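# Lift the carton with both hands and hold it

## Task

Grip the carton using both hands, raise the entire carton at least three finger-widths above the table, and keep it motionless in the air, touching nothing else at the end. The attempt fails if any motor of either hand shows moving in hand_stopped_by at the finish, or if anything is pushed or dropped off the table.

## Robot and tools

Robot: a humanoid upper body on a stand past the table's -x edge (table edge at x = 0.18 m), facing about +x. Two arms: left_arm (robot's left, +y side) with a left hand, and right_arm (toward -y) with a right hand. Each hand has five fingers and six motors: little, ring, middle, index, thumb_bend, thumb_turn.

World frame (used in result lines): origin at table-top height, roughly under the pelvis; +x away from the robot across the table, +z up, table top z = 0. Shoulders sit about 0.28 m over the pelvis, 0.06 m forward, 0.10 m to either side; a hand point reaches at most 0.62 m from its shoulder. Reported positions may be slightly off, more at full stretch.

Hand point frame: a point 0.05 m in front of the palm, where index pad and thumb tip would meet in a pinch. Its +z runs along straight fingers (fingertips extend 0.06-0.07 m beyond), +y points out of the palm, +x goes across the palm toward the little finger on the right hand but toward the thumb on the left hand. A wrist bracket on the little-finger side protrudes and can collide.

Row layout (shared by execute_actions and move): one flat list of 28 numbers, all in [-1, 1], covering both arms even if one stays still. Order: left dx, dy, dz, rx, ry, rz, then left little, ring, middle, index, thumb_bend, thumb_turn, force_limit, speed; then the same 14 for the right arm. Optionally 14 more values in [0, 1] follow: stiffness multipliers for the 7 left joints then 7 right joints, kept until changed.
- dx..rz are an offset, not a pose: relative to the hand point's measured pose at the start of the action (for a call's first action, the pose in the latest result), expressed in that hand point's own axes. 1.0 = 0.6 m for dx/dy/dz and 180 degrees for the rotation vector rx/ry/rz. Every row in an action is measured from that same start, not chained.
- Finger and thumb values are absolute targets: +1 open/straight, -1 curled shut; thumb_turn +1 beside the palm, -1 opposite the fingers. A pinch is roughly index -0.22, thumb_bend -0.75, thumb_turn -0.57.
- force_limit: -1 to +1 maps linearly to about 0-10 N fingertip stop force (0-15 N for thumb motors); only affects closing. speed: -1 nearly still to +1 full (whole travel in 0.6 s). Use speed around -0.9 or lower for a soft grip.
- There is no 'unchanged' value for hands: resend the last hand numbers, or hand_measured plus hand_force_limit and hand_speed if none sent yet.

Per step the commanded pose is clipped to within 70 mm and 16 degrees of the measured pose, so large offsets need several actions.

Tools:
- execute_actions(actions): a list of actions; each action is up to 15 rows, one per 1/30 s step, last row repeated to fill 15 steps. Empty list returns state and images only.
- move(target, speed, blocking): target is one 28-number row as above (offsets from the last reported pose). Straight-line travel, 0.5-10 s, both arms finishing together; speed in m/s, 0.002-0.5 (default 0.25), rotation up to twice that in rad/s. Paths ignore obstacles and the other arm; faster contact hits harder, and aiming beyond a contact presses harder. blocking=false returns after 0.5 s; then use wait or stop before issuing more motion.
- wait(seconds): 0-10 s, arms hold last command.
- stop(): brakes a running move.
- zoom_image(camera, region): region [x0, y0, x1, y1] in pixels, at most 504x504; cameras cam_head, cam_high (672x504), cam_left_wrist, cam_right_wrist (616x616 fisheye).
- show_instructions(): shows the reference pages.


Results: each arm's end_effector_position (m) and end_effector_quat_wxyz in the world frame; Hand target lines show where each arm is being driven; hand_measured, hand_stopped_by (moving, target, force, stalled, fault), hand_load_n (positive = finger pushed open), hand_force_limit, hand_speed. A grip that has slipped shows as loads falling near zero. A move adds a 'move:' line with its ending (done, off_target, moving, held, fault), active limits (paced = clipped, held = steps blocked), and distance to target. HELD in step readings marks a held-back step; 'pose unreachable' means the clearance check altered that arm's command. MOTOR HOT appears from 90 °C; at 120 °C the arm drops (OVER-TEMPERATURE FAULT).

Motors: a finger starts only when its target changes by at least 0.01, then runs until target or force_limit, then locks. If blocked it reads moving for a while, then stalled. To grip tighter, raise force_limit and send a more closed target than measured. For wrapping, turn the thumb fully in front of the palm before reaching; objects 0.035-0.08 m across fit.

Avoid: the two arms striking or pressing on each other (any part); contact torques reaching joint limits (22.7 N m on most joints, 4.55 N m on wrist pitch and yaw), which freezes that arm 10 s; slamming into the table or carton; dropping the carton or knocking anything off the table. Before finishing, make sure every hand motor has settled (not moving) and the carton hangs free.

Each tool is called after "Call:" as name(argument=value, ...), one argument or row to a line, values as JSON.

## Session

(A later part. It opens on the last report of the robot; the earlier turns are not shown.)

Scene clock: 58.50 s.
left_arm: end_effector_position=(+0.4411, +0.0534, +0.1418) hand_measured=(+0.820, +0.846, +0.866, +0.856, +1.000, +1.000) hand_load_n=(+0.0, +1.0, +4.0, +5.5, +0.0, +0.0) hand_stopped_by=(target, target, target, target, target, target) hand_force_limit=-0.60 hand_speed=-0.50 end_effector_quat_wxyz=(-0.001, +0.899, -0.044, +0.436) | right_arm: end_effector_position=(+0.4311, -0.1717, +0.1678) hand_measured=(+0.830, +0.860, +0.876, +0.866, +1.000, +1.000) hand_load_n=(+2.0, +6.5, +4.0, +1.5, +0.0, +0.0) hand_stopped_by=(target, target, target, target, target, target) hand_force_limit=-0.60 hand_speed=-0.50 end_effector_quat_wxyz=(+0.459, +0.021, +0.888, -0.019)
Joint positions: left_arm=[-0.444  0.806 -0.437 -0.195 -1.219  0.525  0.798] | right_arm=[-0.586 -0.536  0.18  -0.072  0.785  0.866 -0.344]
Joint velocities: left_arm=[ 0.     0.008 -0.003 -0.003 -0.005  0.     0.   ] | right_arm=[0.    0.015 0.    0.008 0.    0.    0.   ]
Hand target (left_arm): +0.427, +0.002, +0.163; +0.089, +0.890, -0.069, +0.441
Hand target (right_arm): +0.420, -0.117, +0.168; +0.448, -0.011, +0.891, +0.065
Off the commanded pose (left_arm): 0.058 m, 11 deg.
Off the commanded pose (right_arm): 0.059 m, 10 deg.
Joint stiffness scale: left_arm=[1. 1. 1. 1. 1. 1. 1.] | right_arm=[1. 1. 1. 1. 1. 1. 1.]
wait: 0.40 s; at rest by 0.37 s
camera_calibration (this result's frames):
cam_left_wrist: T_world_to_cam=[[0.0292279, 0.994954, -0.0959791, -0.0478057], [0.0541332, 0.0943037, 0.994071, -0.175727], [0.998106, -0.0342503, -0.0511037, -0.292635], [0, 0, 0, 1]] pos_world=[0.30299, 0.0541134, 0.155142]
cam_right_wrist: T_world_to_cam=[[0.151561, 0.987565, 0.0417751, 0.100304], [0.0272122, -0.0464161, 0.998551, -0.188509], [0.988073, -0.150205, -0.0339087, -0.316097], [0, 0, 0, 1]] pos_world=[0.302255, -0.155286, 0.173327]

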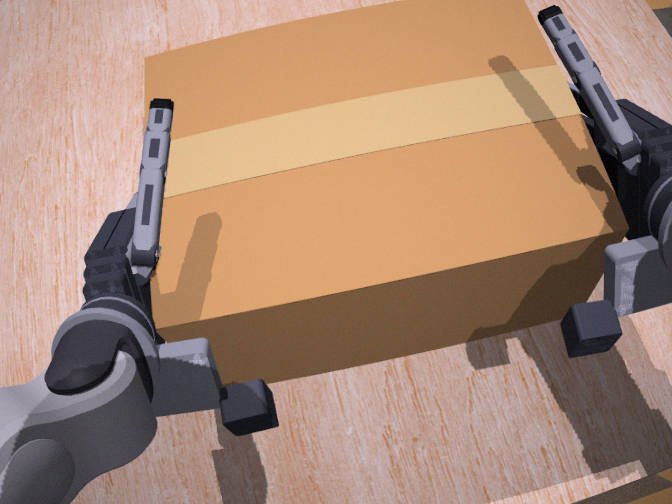

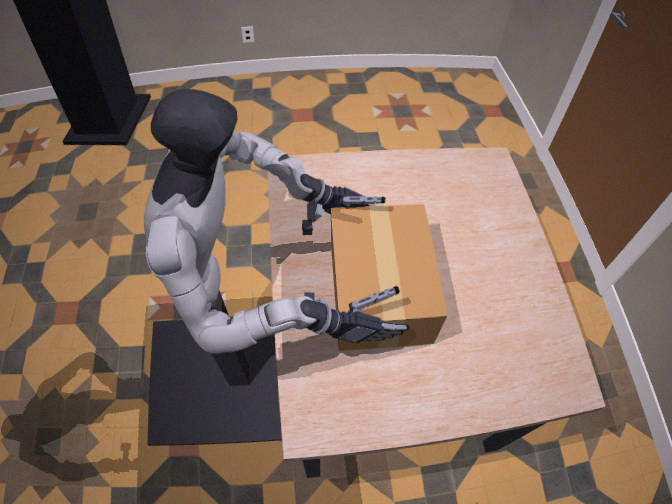

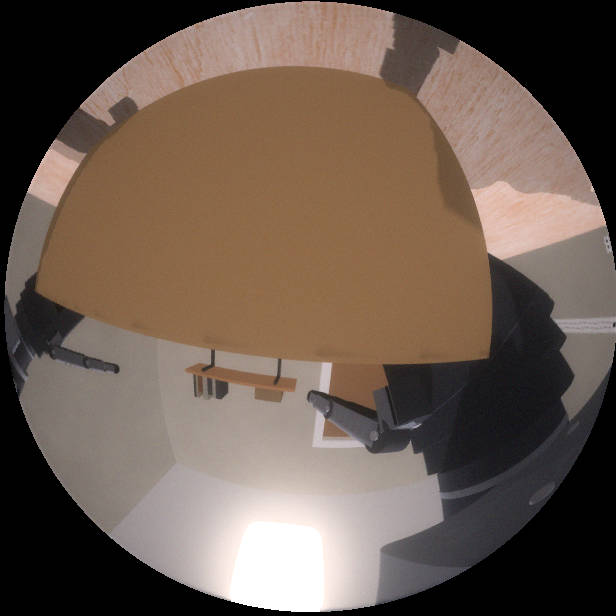

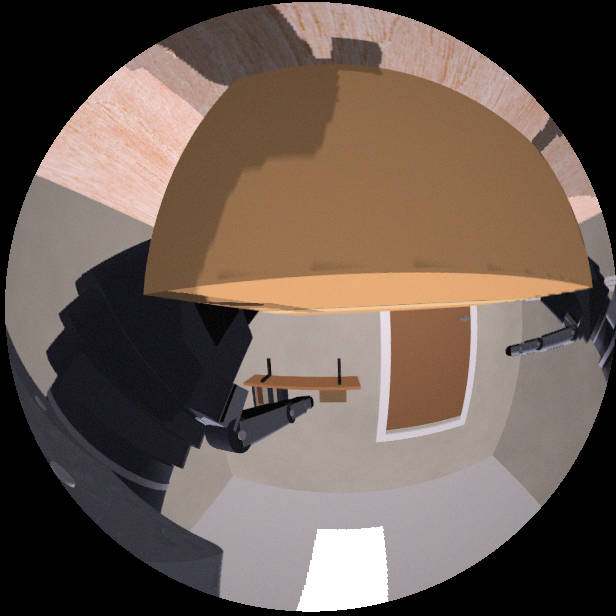

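Call:
execute_actions(
  actions=[
    [[0.02,0.09,-0.032,-0.058,0.006,-0.011,0.82,0.845,0.865,0.855,1,1,-0.6,-0.5,0.012,0.097,-0.0145,-0.056,0.007,0.005,0.83,0.86,0.875,0.865,1,1,-0.6,-0.5],[0.02,0.091,-0.032,-0.0575,0.006,-0.011,0.82,0.845,0.865,0.855,1,1,-0.6,-0.5,0.012,0.098,-0.0145,-0.055,0.006,0.005,0.83,0.86,0.875,0.865,1,1,-0.6,-0.5],[0.02,0.092,-0.032,-0.057,0.006,-0.012,0.82,0.845,0.865,0.855,1,1,-0.6,-0.5,0.012,0.099,-0.0145,-0.054,0.005,0.005,0.83,0.86,0.875,0.865,1,1,-0.6,-0.5],[0.02,0.093,-0.032,-0.0565,0.006,-0.012,0.82,0.845,0.865,0.855,1,1,-0.6,-0.5,0.012,0.1,-0.0145,-0.053,0.004,0.005,0.83,0.86,0.875,0.865,1,1,-0.6,-0.5],[0.021,0.093,-0.0325,-0.0565,0.007,-0.013,0.82,0.845,0.865,0.855,1,1,-0.6,-0.5,0.011,0.1,-0.0145,-0.0525,0.003,0.005,0.83,0.86,0.875,0.865,1,1,-0.6,-0.5],[0.022,0.093,-0.033,-0.0565,0.007,-0.013,0.82,0.845,0.865,0.855,1,1,-0.6,-0.5,0.01,0.1,-0.015,-0.0525,0.003,0.005,0.83,0.86,0.875,0.865,1,1,-0.6,-0.5],[0.023,0.093,-0.0335,-0.0565,0.008,-0.013,0.82,0.845,0.865,0.855,1,1,-0.6,-0.5,0.009,0.1,-0.0155,-0.0525,0.002,0.005,0.83,0.86,0.875,0.865,1,1,-0.6,-0.5],[0.024,0.093,-0.034,-0.0565,0.008,-0.013,0.82,0.845,0.865,0.855,1,1,-0.6,-0.5,0.008,0.1,-0.016,-0.0525,0.002,0.005,0.83,0.86,0.875,0.865,1,1,-0.6,-0.5],[0.025,0.093,-0.0345,-0.0565,0.009,-0.013,0.82,0.845,0.865,0.855,1,1,-0.6,-0.5,0.007,0.1,-0.0165,-0.0525,0.001,0.005,0.83,0.86,0.875,0.865,1,1,-0.6,-0.5],[0.026,0.093,-0.035,-0.0565,0.009,-0.013,0.82,0.845,0.865,0.855,1,1,-0.6,-0.5,0.006,0.1,-0.017,-0.0525,0.001,0.005,0.83,0.86,0.875,0.865,1,1,-0.6,-0.5],[0.027,0.093,-0.0355,-0.0565,0.009,-0.013,0.82,0.845,0.865,0.855,1,1,-0.6,-0.5,0.005,0.1,-0.0175,-0.0525,0,0.005,0.83,0.86,0.875,0.865,1,1,-0.6,-0.5],[0.028,0.093,-0.036,-0.0565,0.009,-0.013,0.82,0.845,0.865,0.855,1,1,-0.6,-0.5,0.004,0.1,-0.018,-0.0525,0,0.005,0.83,0.86,0.875,0.865,1,1,-0.6,-0.5]],
  ],
)

Call:
wait(
  seconds=0.4,
)

Scene clock: 60.53 s.
left_arm: end_effector_position=(+0.4440, +0.0509, +0.1504) hand_measured=(+0.820, +0.846, +0.866, +0.856, +1.000, +1.000) hand_load_n=(+5.0, +2.5, +2.5, +1.5, +0.0, +0.0) hand_stopped_by=(target, target, target, target, target, target) hand_force_limit=-0.60 hand_speed=-0.50 end_effector_quat_wxyz=(+0.002, +0.895, -0.039, +0.445) | right_arm: end_effector_position=(+0.4303, -0.1730, +0.1667) hand_measured=(+0.830, +0.860, +0.876, +0.866, +1.000, +1.000) hand_load_n=(+0.0, +1.0, +2.5, +4.0, +0.0, +0.0) hand_stopped_by=(target, target, target, target, target, target) hand_force_limit=-0.60 hand_speed=-0.50 end_effector_quat_wxyz=(+0.462, +0.023, +0.886, -0.032)
Joint positions: left_arm=[-0.454  0.805 -0.43  -0.213 -1.228  0.523  0.817] | right_arm=[-0.574 -0.525  0.184 -0.089  0.769  0.864 -0.373]
Joint velocities: left_arm=[ 0.     0.006 -0.008 -0.02  -0.014  0.     0.008] | right_arm=[ 0.006 -0.002 -0.008 -0.017  0.002  0.016 -0.005]
Hand target (left_arm): +0.428, -0.000, +0.168; +0.088, +0.889, -0.067, +0.445
Hand target (right_arm): +0.422, -0.114, +0.174; +0.460, -0.012, +0.886, +0.057
Off the commanded pose (left_arm): 0.058 m, 10 deg.
Off the commanded pose (right_arm): 0.062 m, 11 deg.
Joint stiffness scale: left_arm=[1. 1. 1. 1. 1. 1. 1.] | right_arm=[1. 1. 1. 1. 1. 1. 1.]
Step readings (end_effector_position):
0: left_arm (+0.4411, +0.0534, +0.1418) | right_arm (+0.4310, -0.1717, +0.1678)
1: left_arm (+0.4411, +0.0534, +0.1418) | right_arm (+0.4311, -0.1717, +0.1678)
2: left_arm (+0.4411, +0.0533, +0.1418) | right_arm (+0.4311, -0.1717, +0.1677)
4: left_arm (+0.4410, +0.0534, +0.1418) | right_arm (+0.4313, -0.1712, +0.1674)
8: left_arm (+0.4411, +0.0536, +0.1420) | right_arm (+0.4311, -0.1707, +0.1674)
15: end_effector_position above
camera_calibration (this result's frames):
cam_left_wrist: T_world_to_cam=[[0.0253979, 0.994086, -0.105588, -0.0414722], [0.0359162, 0.104647, 0.993861, -0.176621], [0.999032, -0.0290343, -0.033046, -0.298481], [0, 0, 0, 1]] pos_world=[0.305589, 0.0510436, 0.161294]
cam_right_wrist: T_world_to_cam=[[0.166524, 0.9858, 0.0216559, 0.0983355], [0.0204283, -0.025407, 0.999468, -0.181037], [0.985826, -0.165993, -0.0243691, -0.318975], [0, 0, 0, 1]] pos_world=[0.301777, -0.154486, 0.171038]

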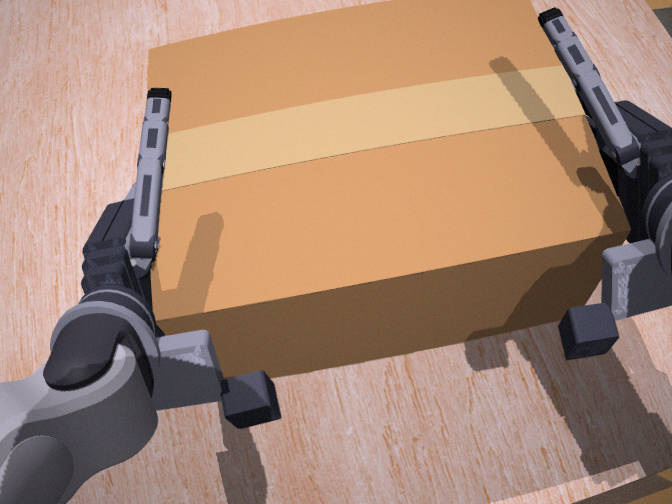

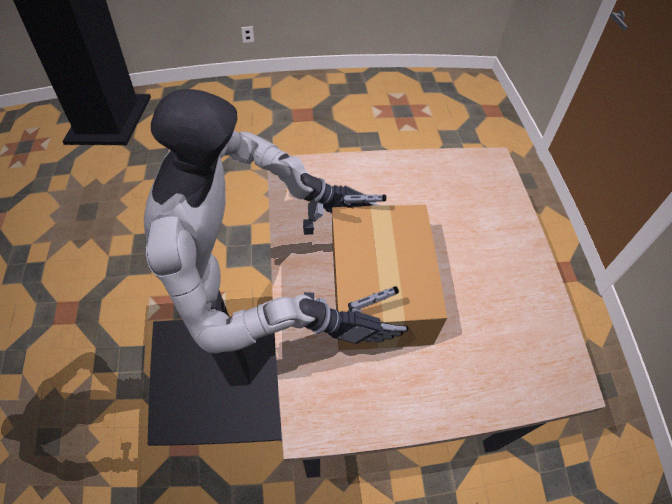

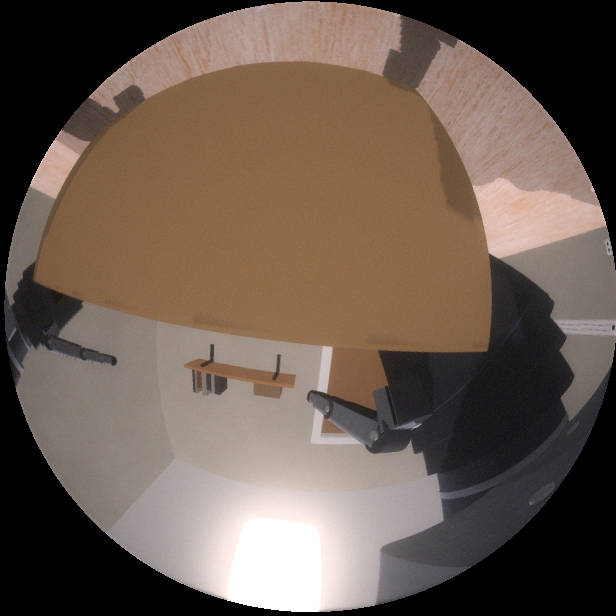

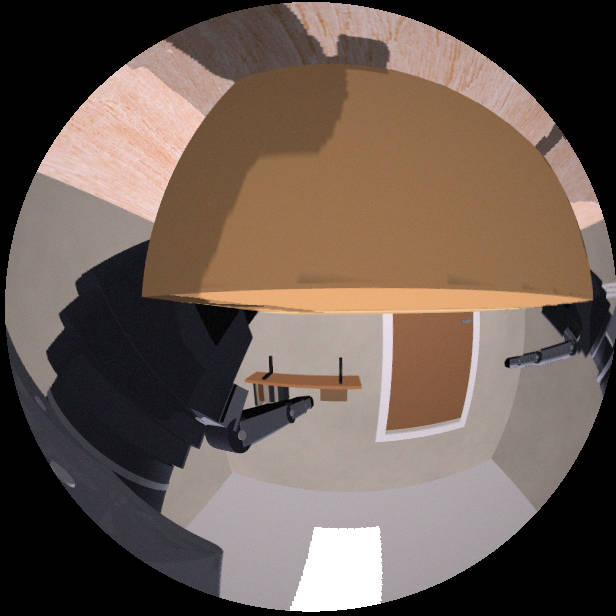

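Scene clock: 60.93 s.
left_arm: end_effector_position=(+0.4443, +0.0506, +0.1515) hand_measured=(+0.820, +0.846, +0.866, +0.856, +1.000, +1.000) hand_load_n=(+6.0, +1.5, +2.5, +1.0, +0.0, +0.0) hand_stopped_by=(target, target, target, target, target, target) hand_force_limit=-0.60 hand_speed=-0.50 end_effector_quat_wxyz=(+0.003, +0.894, -0.039, +0.446) | right_arm: end_effector_position=(+0.4304, -0.1734, +0.1670) hand_measured=(+0.830, +0.860, +0.876, +0.866, +1.000, +1.000) hand_load_n=(+0.0, +1.0, +2.5, +4.0, +0.0, +0.0) hand_stopped_by=(target, target, target, target, target, target) hand_force_limit=-0.60 hand_speed=-0.50 end_effector_quat_wxyz=(+0.463, +0.024, +0.886, -0.032)
Joint positions: left_arm=[-0.455  0.805 -0.429 -0.214 -1.229  0.523  0.817] | right_arm=[-0.573 -0.525  0.183 -0.09   0.769  0.864 -0.373]
Joint velocities: left_arm=[ 0.011 -0.003  0.     0.003  0.003  0.     0.   ] | right_arm=[-0.012  0.    -0.023 -0.002 -0.009  0.     0.   ]
Hand target (left_arm): +0.428, -0.000, +0.168; +0.088, +0.889, -0.067, +0.445
Hand target (right_arm): +0.422, -0.114, +0.174; +0.460, -0.012, +0.886, +0.057
Off the commanded pose (left_arm): 0.057 m, 10 deg.
Off the commanded pose (right_arm): 0.063 m, 11 deg.
Joint stiffness scale: left_arm=[1. 1. 1. 1. 1. 1. 1.] | right_arm=[1. 1. 1. 1. 1. 1. 1.]
wait: 0.40 s; at rest by 0.17 s
camera_calibration (this result's frames):
cam_left_wrist: T_world_to_cam=[[0.0260364, 0.993905, -0.107122, -0.0410449], [0.0340133, 0.106215, 0.993761, -0.176829], [0.999082, -0.0295175, -0.0310405, -0.299106], [0, 0, 0, 1]] pos_world=[0.305915, 0.0507477, 0.162044]
cam_right_wrist: T_world_to_cam=[[0.167632, 0.985602, 0.0221046, 0.0981203], [0.0195886, -0.0257474, 0.999477, -0.181076], [0.985655, -0.167111, -0.0236226, -0.319291], [0, 0, 0, 1]] pos_world=[0.30181, -0.154727, 0.17127]

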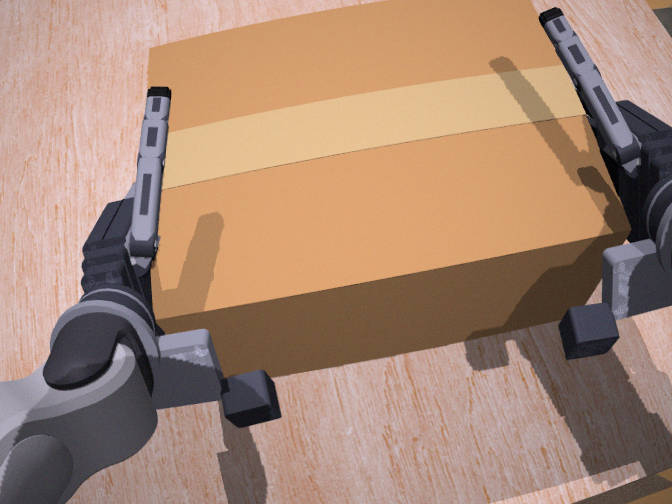

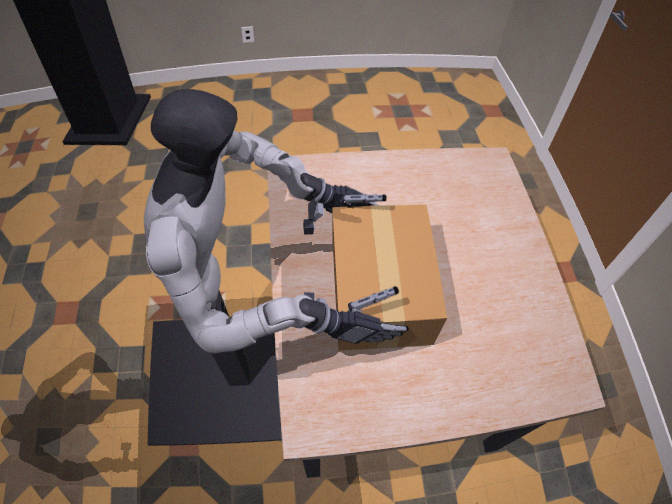

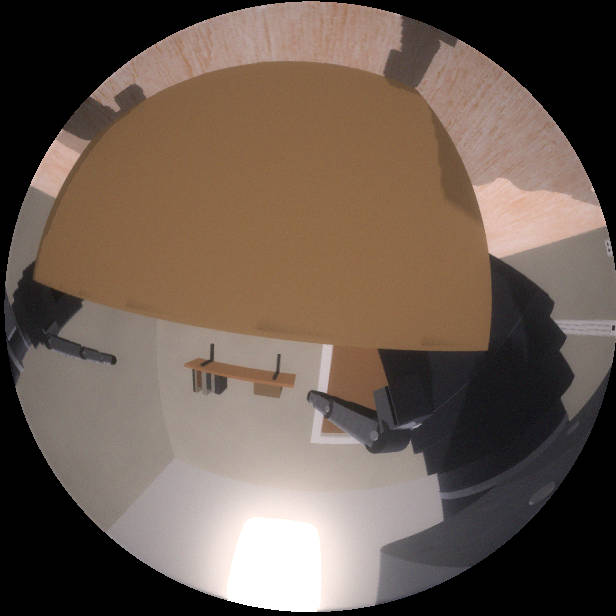

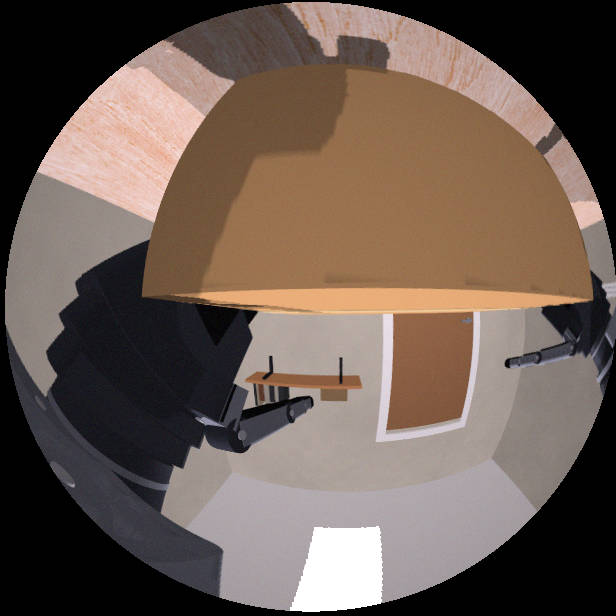

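Call:
execute_actions(
  actions=[
    [[0.0125,0.0895,-0.0308,-0.055,0.002,-0.008,0.82,0.845,0.865,0.855,1,1,-0.6,-0.5,0.0005,0.1025,-0.0212,-0.0608,0.002,0.007,0.83,0.86,0.875,0.865,1,1,-0.6,-0.5],[0.014,0.0895,-0.032,-0.0545,0.002,-0.007,0.82,0.845,0.865,0.855,1,1,-0.6,-0.5,-0.001,0.1025,-0.0223,-0.0608,0.002,0.007,0.83,0.86,0.875,0.865,1,1,-0.6,-0.5],[0.016,0.0895,-0.0335,-0.0545,0.002,-0.007,0.82,0.845,0.865,0.855,1,1,-0.6,-0.5,-0.003,0.1025,-0.0237,-0.0608,0.002,0.007,0.83,0.86,0.875,0.865,1,1,-0.6,-0.5],[0.018,0.0895,-0.035,-0.0545,0.002,-0.007,0.82,0.845,0.865,0.855,1,1,-0.6,-0.5,-0.005,0.1025,-0.0251,-0.0608,0.002,0.007,0.83,0.86,0.875,0.865,1,1,-0.6,-0.5],[0.02,0.0895,-0.0365,-0.0545,0.002,-0.007,0.82,0.845,0.865,0.855,1,1,-0.6,-0.5,-0.007,0.1025,-0.0265,-0.0608,0.002,0.007,0.83,0.86,0.875,0.865,1,1,-0.6,-0.5],[0.022,0.0895,-0.038,-0.0545,0.002,-0.007,0.82,0.845,0.865,0.855,1,1,-0.6,-0.5,-0.009,0.1025,-0.0279,-0.0608,0.002,0.007,0.83,0.86,0.875,0.865,1,1,-0.6,-0.5],[0.024,0.0895,-0.0395,-0.0545,0.002,-0.007,0.82,0.845,0.865,0.855,1,1,-0.6,-0.5,-0.011,0.1025,-0.0293,-0.0608,0.002,0.007,0.83,0.86,0.875,0.865,1,1,-0.6,-0.5],[0.026,0.0895,-0.041,-0.0545,0.002,-0.007,0.82,0.845,0.865,0.855,1,1,-0.6,-0.5,-0.013,0.1025,-0.0307,-0.0608,0.002,0.007,0.83,0.86,0.875,0.865,1,1,-0.6,-0.5],[0.028,0.0895,-0.0425,-0.0545,0.002,-0.007,0.82,0.845,0.865,0.855,1,1,-0.6,-0.5,-0.015,0.1025,-0.0321,-0.0608,0.002,0.007,0.83,0.86,0.875,0.865,1,1,-0.6,-0.5],[0.03,0.0895,-0.044,-0.0545,0.002,-0.007,0.82,0.845,0.865,0.855,1,1,-0.6,-0.5,-0.017,0.1025,-0.0335,-0.0608,0.002,0.007,0.83,0.86,0.875,0.865,1,1,-0.6,-0.5],[0.032,0.0895,-0.0455,-0.0545,0.002,-0.007,0.82,0.845,0.865,0.855,1,1,-0.6,-0.5,-0.019,0.1025,-0.0349,-0.0608,0.002,0.007,0.83,0.86,0.875,0.865,1,1,-0.6,-0.5],[0.034,0.0895,-0.047,-0.0545,0.002,-0.007,0.82,0.845,0.865,0.855,1,1,-0.6,-0.5,-0.021,0.1025,-0.0363,-0.0608,0.002,0.007,0.83,0.86,0.875,0.865,1,1,-0.6,-0.5],[0.036,0.0895,-0.0485,-0.0545,0.002,-0.007,0.82,0.845,0.865,0.855,1,1,-0.6,-0.5,-0.023,0.1025,-0.0377,-0.0608,0.002,0.007,0.83,0.86,0.875,0.865,1,1,-0.6,-0.5],[0.038,0.0895,-0.05,-0.0545,0.002,-0.007,0.82,0.845,0.865,0.855,1,1,-0.6,-0.5,-0.025,0.1025,-0.0391,-0.0608,0.002,0.007,0.83,0.86,0.875,0.865,1,1,-0.6,-0.5],[0.04,0.0895,-0.0515,-0.0545,0.002,-0.007,0.82,0.845,0.865,0.855,1,1,-0.6,-0.5,-0.027,0.1025,-0.0405,-0.0608,0.002,0.007,0.83,0.86,0.875,0.865,1,1,-0.6,-0.5]],
  ],
)

Call:
wait(
  seconds=0.4,
)

Scene clock: 63.27 s.
left_arm: end_effector_position=(+0.4461, +0.0478, +0.1727) hand_measured=(+0.820, +0.846, +0.866, +0.856, +1.000, +1.000) hand_load_n=(+6.0, +0.5, +1.0, +0.0, +0.0, +0.0) hand_stopped_by=(target, target, target, target, target, target) hand_force_limit=-0.60 hand_speed=-0.50 end_effector_quat_wxyz=(+0.002, +0.892, -0.042, +0.450) | right_arm: end_effector_position=(+0.4303, -0.1754, +0.1842) hand_measured=(+0.830, +0.860, +0.876, +0.866, +1.000, +1.000) hand_load_n=(+0.0, +0.0, +0.5, +3.5, +0.0, +0.0) hand_stopped_by=(target, target, target, target, target, target) hand_force_limit=-0.60 hand_speed=-0.50 end_effector_quat_wxyz=(+0.464, +0.024, +0.885, -0.037)
Joint positions: left_arm=[-0.491  0.837 -0.395 -0.28  -1.31   0.586  0.887] | right_arm=[-0.595 -0.526  0.127 -0.16   0.798  0.968 -0.409]
Joint velocities: left_arm=[-0.078  0.072  0.115 -0.178 -0.213  0.139  0.165] | right_arm=[-0.052  0.    -0.163 -0.164  0.095  0.287 -0.11 ]
Hand target (left_arm): +0.428, -0.001, +0.190; +0.084, +0.889, -0.072, +0.445
Hand target (right_arm): +0.421, -0.113, +0.194; +0.462, -0.016, +0.885, +0.057
Off the commanded pose (left_arm): 0.056 m, 10 deg.
Off the commanded pose (right_arm): 0.066 m, 12 deg.
Joint stiffness scale: left_arm=[1. 1. 1. 1. 1. 1. 1.] | right_arm=[1. 1. 1. 1. 1. 1. 1.]
Step readings (end_effector_position):
0: left_arm (+0.4444, +0.0505, +0.1516) | right_arm (+0.4304, -0.1734, +0.1671)
1: left_arm (+0.4444, +0.0506, +0.1516) | right_arm (+0.4304, -0.1734, +0.1672)
2: left_arm (+0.4443, +0.0505, +0.1519) | right_arm (+0.4303, -0.1734, +0.1672)
4: left_arm (+0.4443, +0.0501, +0.1535) | right_arm (+0.4299, -0.1736, +0.1676)
8: left_arm (+0.4447, +0.0494, +0.1593) | right_arm (+0.4297, -0.1741, +0.1724)
15: end_effector_position above
camera_calibration (this result's frames):
cam_left_wrist: T_world_to_cam=[[0.0315088, 0.994274, -0.102113, -0.0393665], [0.0252005, 0.101341, 0.994533, -0.193671], [0.999186, -0.0339098, -0.021863, -0.301745], [0, 0, 0, 1]] pos_world=[0.30762, 0.0485358, 0.181995]
cam_right_wrist: T_world_to_cam=[[0.171829, 0.985026, 0.0140651, 0.0992712], [0.0155215, -0.0169827, 0.999735, -0.19509], [0.985004, -0.171566, -0.0182072, -0.320698], [0, 0, 0, 1]] pos_world=[0.301859, -0.156119, 0.187803]

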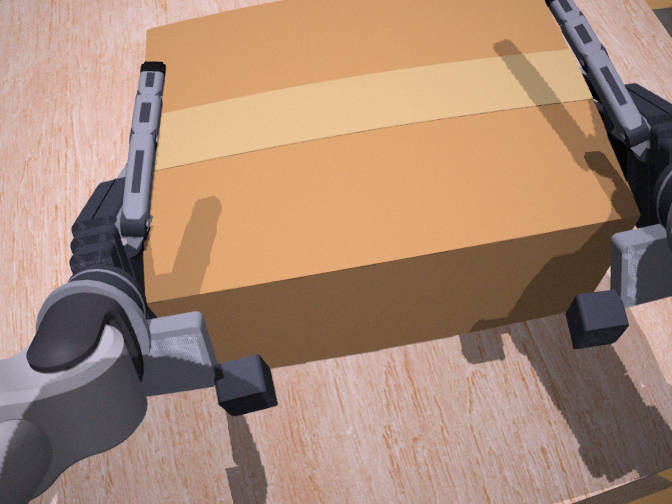

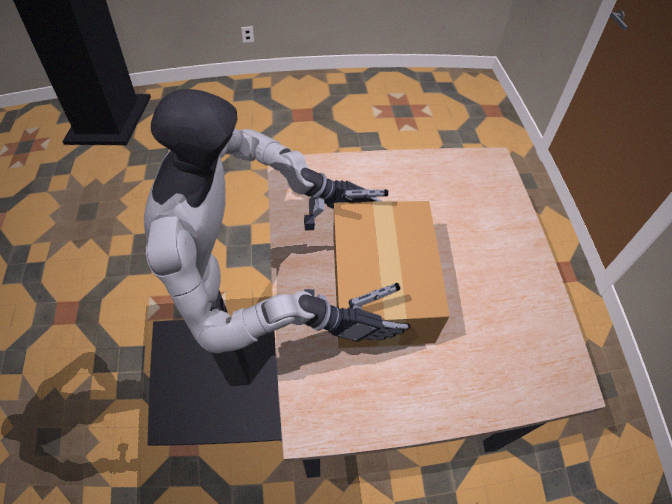

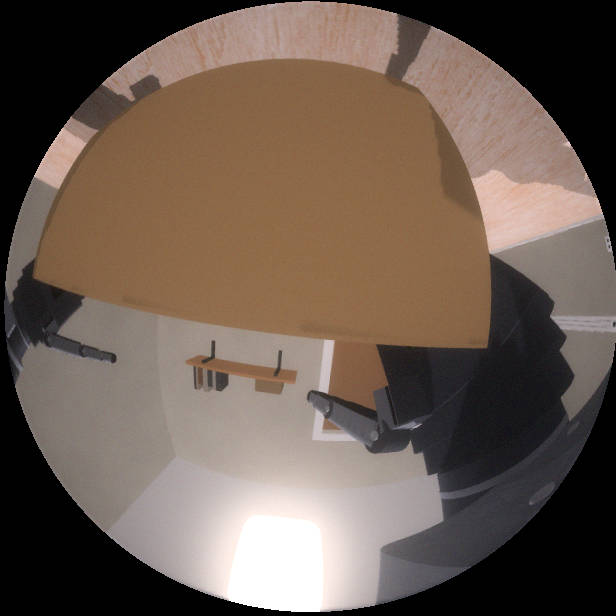

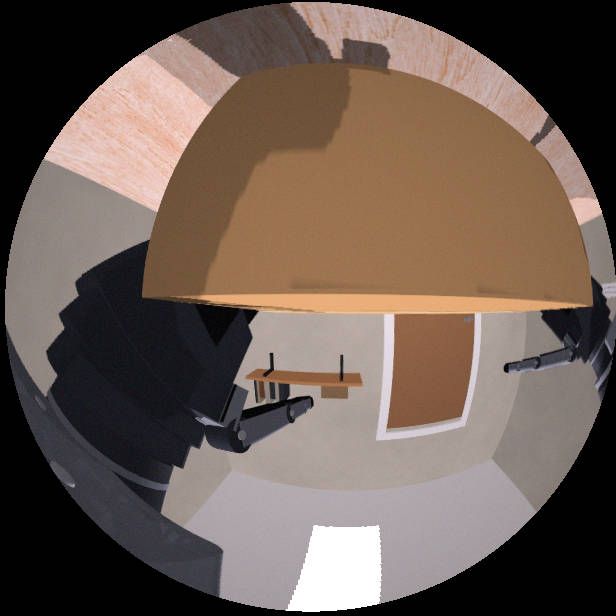

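Scene clock: 63.67 s.
left_arm: end_effector_position=(+0.4464, +0.0456, +0.1783) hand_measured=(+0.820, +0.846, +0.866, +0.856, +1.000, +1.000) hand_load_n=(+0.0, +4.5, +0.5, +0.0, +0.0, +0.0) hand_stopped_by=(target, target, target, target, target, target) hand_force_limit=-0.60 hand_speed=-0.50 end_effector_quat_wxyz=(+0.006, +0.891, -0.042, +0.452) | right_arm: end_effector_position=(+0.4305, -0.1770, +0.1872) hand_measured=(+0.830, +0.860, +0.876, +0.866, +1.000, +1.000) hand_load_n=(+0.0, +0.0, +2.0, +2.5, +0.0, +0.0) hand_stopped_by=(target, target, target, target, target, target) hand_force_limit=-0.60 hand_speed=-0.50 end_effector_quat_wxyz=(+0.464, +0.024, +0.884, -0.041)
Joint positions: left_arm=[-0.498  0.841 -0.388 -0.294 -1.325  0.593  0.896] | right_arm=[-0.6   -0.526  0.116 -0.171  0.802  0.988 -0.419]
Joint velocities: left_arm=[ 0.     0.002  0.    -0.005  0.002  0.     0.   ] | right_arm=[-0.015  0.    -0.005  0.008  0.006  0.     0.   ]
Hand target (left_arm): +0.428, -0.001, +0.190; +0.084, +0.889, -0.072, +0.445
Hand target (right_arm): +0.421, -0.113, +0.194; +0.462, -0.016, +0.885, +0.057
Off the commanded pose (left_arm): 0.052 m, 10 deg.
Off the commanded pose (right_arm): 0.067 m, 12 deg.
Joint stiffness scale: left_arm=[1. 1. 1. 1. 1. 1. 1.] | right_arm=[1. 1. 1. 1. 1. 1. 1.]
wait: 0.40 s; at rest by 0.30 s
camera_calibration (this result's frames):
cam_left_wrist: T_world_to_cam=[[0.0364608, 0.99342, -0.108569, -0.0376971], [0.0200607, 0.107891, 0.99396, -0.196917], [0.999134, -0.0384185, -0.0159949, -0.302861], [0, 0, 0, 1]] pos_world=[0.307924, 0.0470591, 0.186791]
cam_right_wrist: T_world_to_cam=[[0.176211, 0.98432, 0.00794951, 0.0998786], [0.0152778, -0.0108097, 0.999825, -0.196925], [0.984234, -0.176058, -0.016943, -0.321818], [0, 0, 0, 1]] pos_world=[0.302153, -0.1571, 0.190644]

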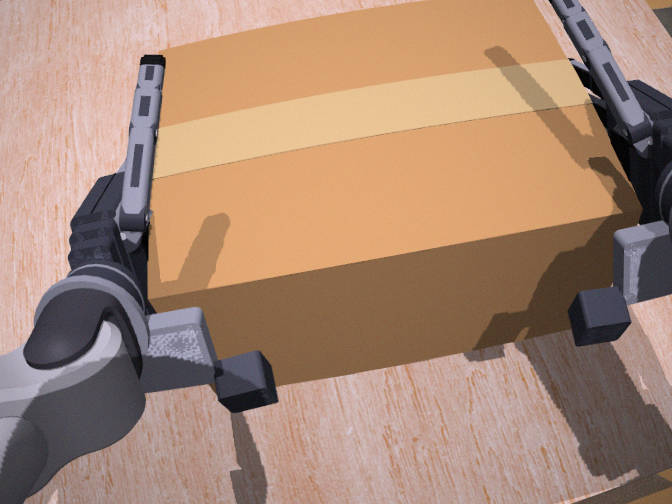

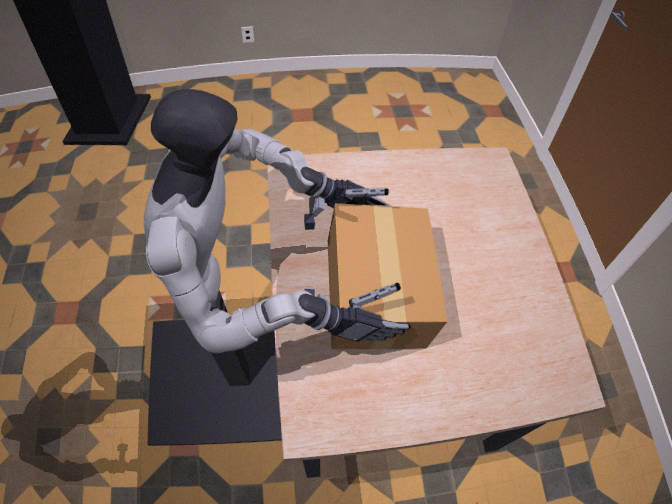

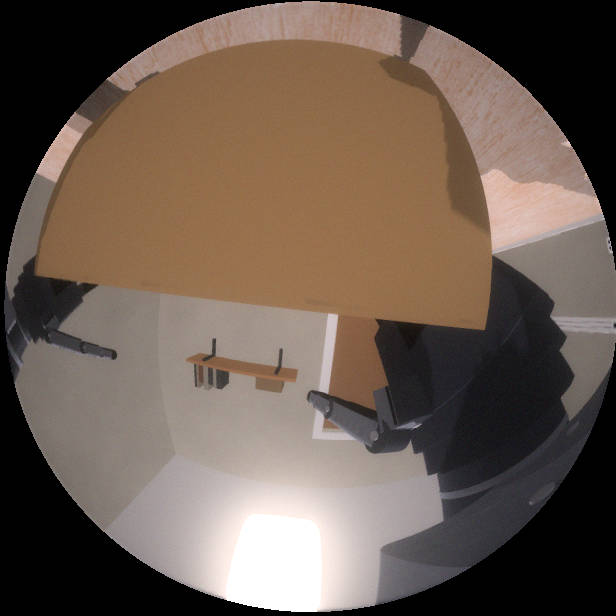

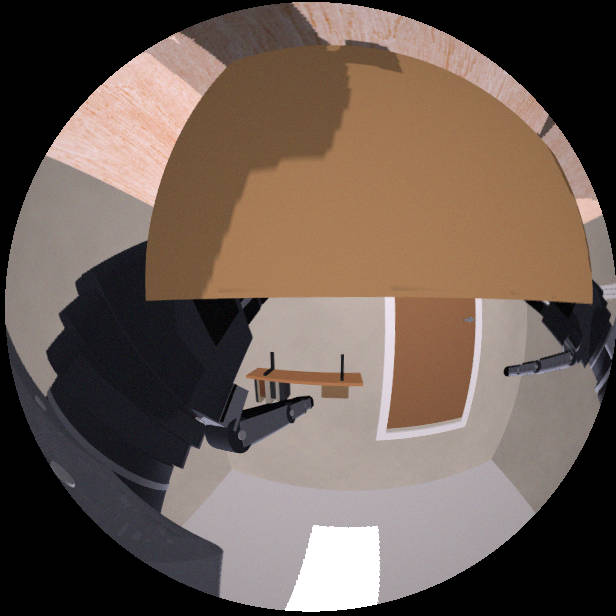

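Call:
execute_actions(
  actions=[
    [[0.002,0.083,-0.027,-0.0525,-0.002,-0.007,0.82,0.845,0.865,0.855,1,1,-0.6,-0.5,0,0.108,-0.0237,-0.0665,0.003,0.01,0.83,0.86,0.875,0.865,1,1,-0.6,-0.5],[0.002,0.0825,-0.027,-0.053,-0.002,-0.006,0.82,0.845,0.865,0.855,1,1,-0.6,-0.5,0,0.107,-0.0237,-0.067,0.003,0.01,0.83,0.86,0.875,0.865,1,1,-0.6,-0.5],[0.002,0.082,-0.027,-0.0535,-0.002,-0.005,0.82,0.845,0.865,0.855,1,1,-0.6,-0.5,0,0.106,-0.0237,-0.0675,0.003,0.011,0.83,0.86,0.875,0.865,1,1,-0.6,-0.5],[0.002,0.0815,-0.027,-0.054,-0.002,-0.004,0.82,0.845,0.865,0.855,1,1,-0.6,-0.5,0,0.106,-0.0237,-0.068,0.003,0.011,0.83,0.86,0.875,0.865,1,1,-0.6,-0.5],[0.002,0.081,-0.027,-0.0545,-0.002,-0.004,0.82,0.845,0.865,0.855,1,1,-0.6,-0.5,0,0.106,-0.0237,-0.0685,0.003,0.011,0.83,0.86,0.875,0.865,1,1,-0.6,-0.5],[0.002,0.081,-0.027,-0.055,-0.002,-0.004,0.82,0.845,0.865,0.855,1,1,-0.6,-0.5,0,0.106,-0.0237,-0.069,0.003,0.011,0.83,0.86,0.875,0.865,1,1,-0.6,-0.5]],
  ],
)

Scene clock: 65.03 s.
left_arm: end_effector_position=(+0.4480, +0.0472, +0.1794) hand_measured=(+0.820, +0.846, +0.866, +0.856, +1.000, +1.000) hand_load_n=(+3.5, +6.0, +3.0, +0.5, +0.0, +0.0) hand_stopped_by=(target, target, target, target, target, target) hand_force_limit=-0.60 hand_speed=-0.50 end_effector_quat_wxyz=(+0.004, +0.890, -0.045, +0.453) | right_arm: end_effector_position=(+0.4304, -0.1753, +0.1884) hand_measured=(+0.830, +0.860, +0.876, +0.866, +1.000, +1.000) hand_load_n=(+3.5, +4.5, +4.5, +1.5, +0.0, +0.0) hand_stopped_by=(target, target, target, target, target, target) hand_force_limit=-0.60 hand_speed=-0.50 end_effector_quat_wxyz=(+0.465, +0.026, +0.884, -0.033)
Joint positions: left_arm=[-0.503  0.85  -0.386 -0.289 -1.326  0.595  0.887] | right_arm=[-0.599 -0.518  0.104 -0.173  0.8    0.995 -0.405]
Joint velocities: left_arm=[-0.005  0.018  0.011  0.006  0.002  0.004  0.   ] | right_arm=[ 0.     0.008  0.     0.    -0.012  0.     0.   ]
Hand target (left_arm): +0.428, +0.000, +0.190; +0.084, +0.888, -0.078, +0.445
Hand target (right_arm): +0.421, -0.115, +0.195; +0.461, -0.013, +0.885, +0.062
Off the commanded pose (left_arm): 0.053 m, 10 deg.
Off the commanded pose (right_arm): 0.063 m, 12 deg.
Joint stiffness scale: left_arm=[1. 1. 1. 1. 1. 1. 1.] | right_arm=[1. 1. 1. 1. 1. 1. 1.]
Step readings (end_effector_position):
0: left_arm (+0.4464, +0.0456, +0.1783) | right_arm (+0.4305, -0.1770, +0.1872)
1: left_arm (+0.4464, +0.0456, +0.1783) | right_arm (+0.4305, -0.1770, +0.1872)
2: left_arm (+0.4465, +0.0456, +0.1783) | right_arm (+0.4305, -0.1771, +0.1873)
4: left_arm (+0.4463, +0.0453, +0.1784) | right_arm (+0.4304, -0.1773, +0.1876)
8: left_arm (+0.4469, +0.0458, +0.1791) | right_arm (+0.4296, -0.1766, +0.1867)
15: end_effector_position above
camera_calibration (this result's frames):
cam_left_wrist: T_world_to_cam=[[0.0393789, 0.993741, -0.104536, -0.0412005], [0.0174938, 0.103915, 0.994432, -0.197005], [0.999071, -0.0409884, -0.0132923, -0.304622], [0, 0, 0, 1]] pos_world=[0.309408, 0.0489285, 0.187552]
cam_right_wrist: T_world_to_cam=[[0.171751, 0.984873, 0.0229591, 0.0974197], [0.0142676, -0.0257898, 0.999566, -0.200242], [0.985037, -0.171349, -0.0184812, -0.320609], [0, 0, 0, 1]] pos_world=[0.301937, -0.156046, 0.191993]

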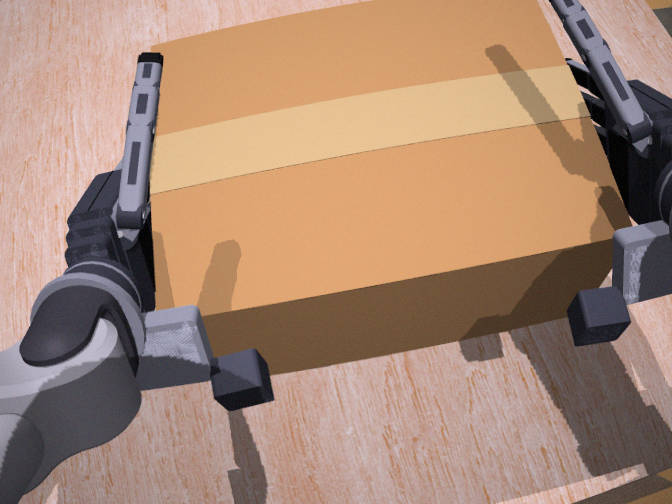

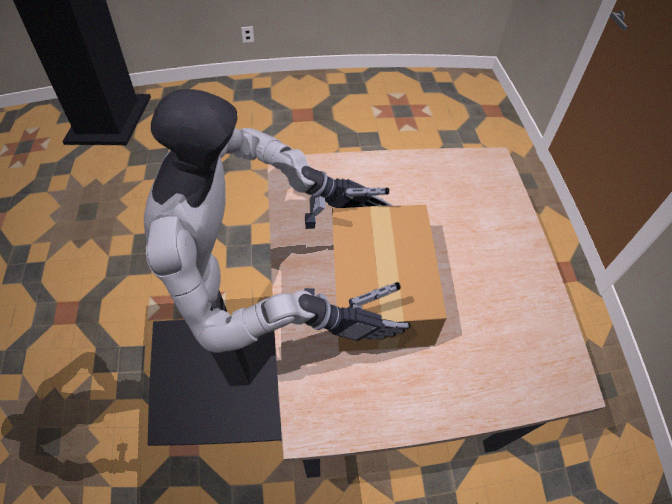

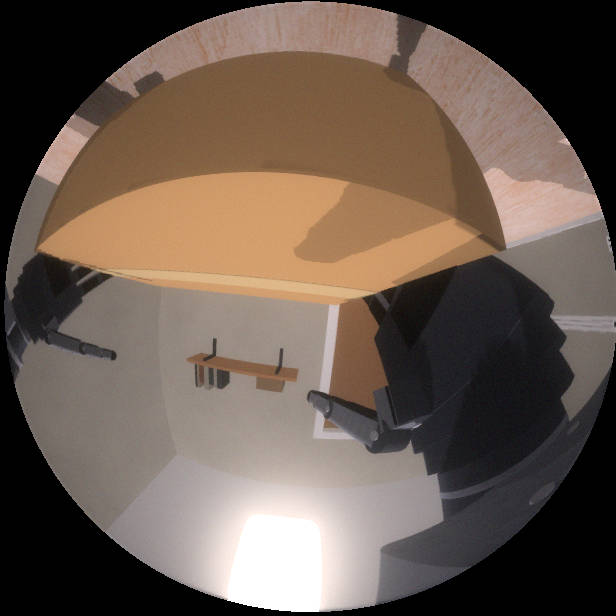

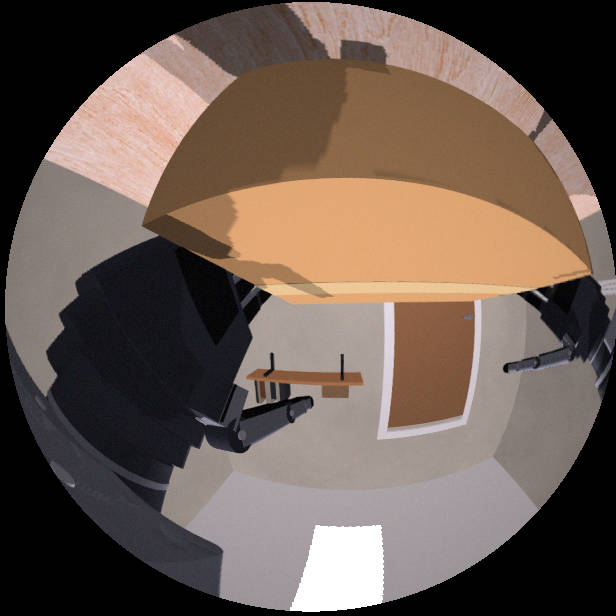

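Call:
execute_actions(
  actions=[
    [[0,0.0843,-0.028,-0.0549,-0.003,-0.0063,0.82,0.845,0.865,0.855,1,1,-0.6,-0.5,0.0025,0.1043,-0.0207,-0.0645,0.004,0.0076,0.83,0.86,0.875,0.865,1,1,-0.6,-0.5],[0,0.085,-0.028,-0.0545,-0.003,-0.0063,0.82,0.845,0.865,0.855,1,1,-0.6,-0.5,0.0025,0.105,-0.0207,-0.064,0.004,0.0076,0.83,0.86,0.875,0.865,1,1,-0.6,-0.5],[0,0.085,-0.028,-0.0545,-0.003,-0.0063,0.82,0.845,0.865,0.855,1,1,-0.6,-0.5,0.0025,0.105,-0.0207,-0.064,0.004,0.0076,0.83,0.86,0.875,0.865,1,1,-0.6,-0.5],[0.001,0.085,-0.0287,-0.0545,-0.003,-0.0063,0.82,0.845,0.865,0.855,1,1,-0.6,-0.5,0.0015,0.105,-0.0214,-0.064,0.004,0.0076,0.83,0.86,0.875,0.865,1,1,-0.6,-0.5],[0.002,0.085,-0.0294,-0.0545,-0.003,-0.0063,0.82,0.845,0.865,0.855,1,1,-0.6,-0.5,0.0005,0.105,-0.0221,-0.064,0.004,0.0076,0.83,0.86,0.875,0.865,1,1,-0.6,-0.5],[0.003,0.085,-0.0301,-0.0545,-0.003,-0.0063,0.82,0.845,0.865,0.855,1,1,-0.6,-0.5,-0.0005,0.105,-0.0228,-0.064,0.004,0.0076,0.83,0.86,0.875,0.865,1,1,-0.6,-0.5],[0.004,0.085,-0.0308,-0.0545,-0.003,-0.0063,0.82,0.845,0.865,0.855,1,1,-0.6,-0.5,-0.0015,0.105,-0.0235,-0.064,0.004,0.0076,0.83,0.86,0.875,0.865,1,1,-0.6,-0.5],[0.005,0.085,-0.0315,-0.0545,-0.003,-0.0063,0.82,0.845,0.865,0.855,1,1,-0.6,-0.5,-0.0025,0.105,-0.0242,-0.064,0.004,0.0076,0.83,0.86,0.875,0.865,1,1,-0.6,-0.5],[0.006,0.085,-0.0322,-0.0545,-0.003,-0.0063,0.82,0.845,0.865,0.855,1,1,-0.6,-0.5,-0.0035,0.105,-0.0249,-0.064,0.004,0.0076,0.83,0.86,0.875,0.865,1,1,-0.6,-0.5],[0.007,0.085,-0.0329,-0.0545,-0.003,-0.0063,0.82,0.845,0.865,0.855,1,1,-0.6,-0.5,-0.0045,0.105,-0.0256,-0.064,0.004,0.0076,0.83,0.86,0.875,0.865,1,1,-0.6,-0.5],[0.008,0.085,-0.0336,-0.0545,-0.003,-0.0063,0.82,0.845,0.865,0.855,1,1,-0.6,-0.5,-0.0055,0.105,-0.0263,-0.064,0.004,0.0076,0.83,0.86,0.875,0.865,1,1,-0.6,-0.5]],
  ],
)

Scene clock: 67.43 s.
left_arm: end_effector_position=(+0.4467, +0.0460, +0.1815) hand_measured=(+0.820, +0.846, +0.866, +0.856, +1.000, +1.000) hand_load_n=(+4.5, +6.5, +2.5, +0.0, +0.0, +0.0) hand_stopped_by=(target, target, target, target, target, target) hand_force_limit=-0.60 hand_speed=-0.50 end_effector_quat_wxyz=(+0.004, +0.892, -0.045, +0.449) | right_arm: end_effector_position=(+0.4286, -0.1758, +0.1886) hand_measured=(+0.830, +0.860, +0.876, +0.866, +1.000, +1.000) hand_load_n=(+1.5, +3.5, +4.5, +2.5, +0.0, +0.0) hand_stopped_by=(target, target, target, target, target, target) hand_force_limit=-0.60 hand_speed=-0.50 end_effector_quat_wxyz=(+0.458, +0.027, +0.888, -0.036)
Joint positions: left_arm=[-0.512  0.853 -0.38  -0.301 -1.353  0.616  0.911] | right_arm=[-0.605 -0.504  0.08  -0.191  0.797  1.047 -0.417]
Joint velocities: left_arm=[-0.02  -0.009  0.026 -0.02  -0.008  0.     0.016] | right_arm=[ 0.006  0.04  -0.077 -0.051  0.     0.046  0.   ]
Hand target (left_arm): +0.428, -0.001, +0.196; +0.084, +0.888, -0.077, +0.445
Hand target (right_arm): +0.421, -0.114, +0.201; +0.461, -0.013, +0.885, +0.060
Off the commanded pose (left_arm): 0.053 m, 10 deg.
Off the commanded pose (right_arm): 0.065 m, 12 deg.
Joint stiffness scale: left_arm=[1. 1. 1. 1. 1. 1. 1.] | right_arm=[1. 1. 1. 1. 1. 1. 1.]
Step readings (end_effector_position):
0: left_arm (+0.4479, +0.0472, +0.1793) | right_arm (+0.4304, -0.1752, +0.1883)
1: left_arm (+0.4478, +0.0472, +0.1792) | right_arm (+0.4304, -0.1752, +0.1883)
2: left_arm (+0.4478, +0.0472, +0.1791) | right_arm (+0.4304, -0.1751, +0.1881)
4: left_arm (+0.4475, +0.0474, +0.1784) | right_arm (+0.4304, -0.1747, +0.1878)
8: left_arm (+0.4466, +0.0470, +0.1779) | right_arm (+0.4297, -0.1748, +0.1872)
15: end_effector_position above
camera_calibration (this result's frames):
cam_left_wrist: T_world_to_cam=[[0.038617, 0.994021, -0.102135, -0.0398622], [0.0265273, 0.101155, 0.994517, -0.20287], [0.998902, -0.0411146, -0.0224624, -0.301635], [0, 0, 0, 1]] pos_world=[0.308225, 0.0477436, 0.190911]
cam_right_wrist: T_world_to_cam=[[0.176848, 0.98411, 0.0159032, 0.0972829], [0.0303677, -0.0216059, 0.999305, -0.206521], [0.98377, -0.176242, -0.0337062, -0.316321], [0, 0, 0, 1]] pos_world=[0.300255, -0.155948, 0.194168]

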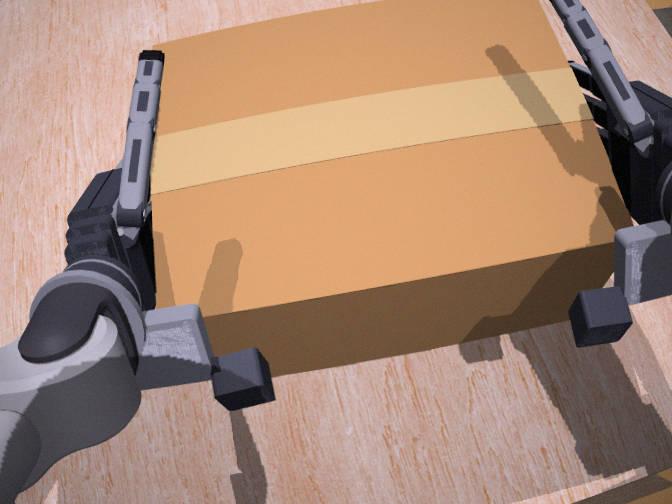

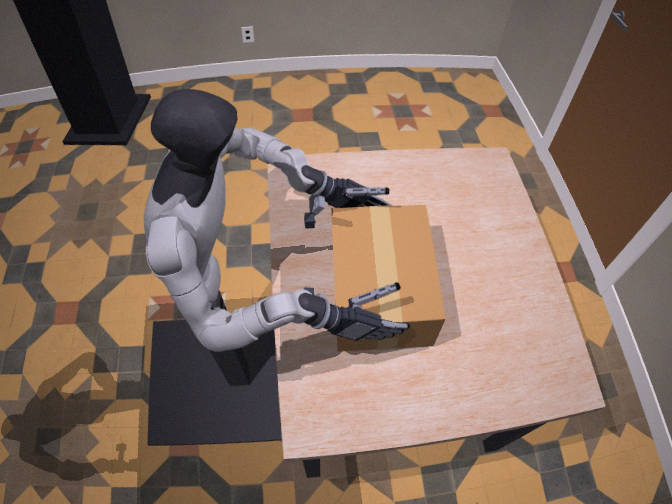

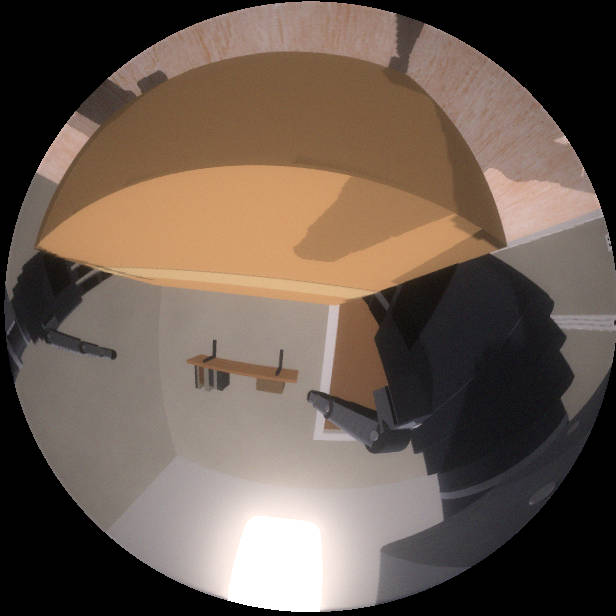

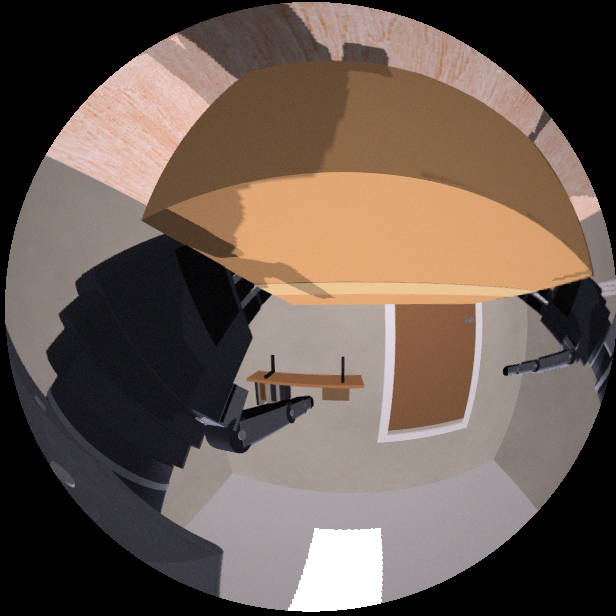

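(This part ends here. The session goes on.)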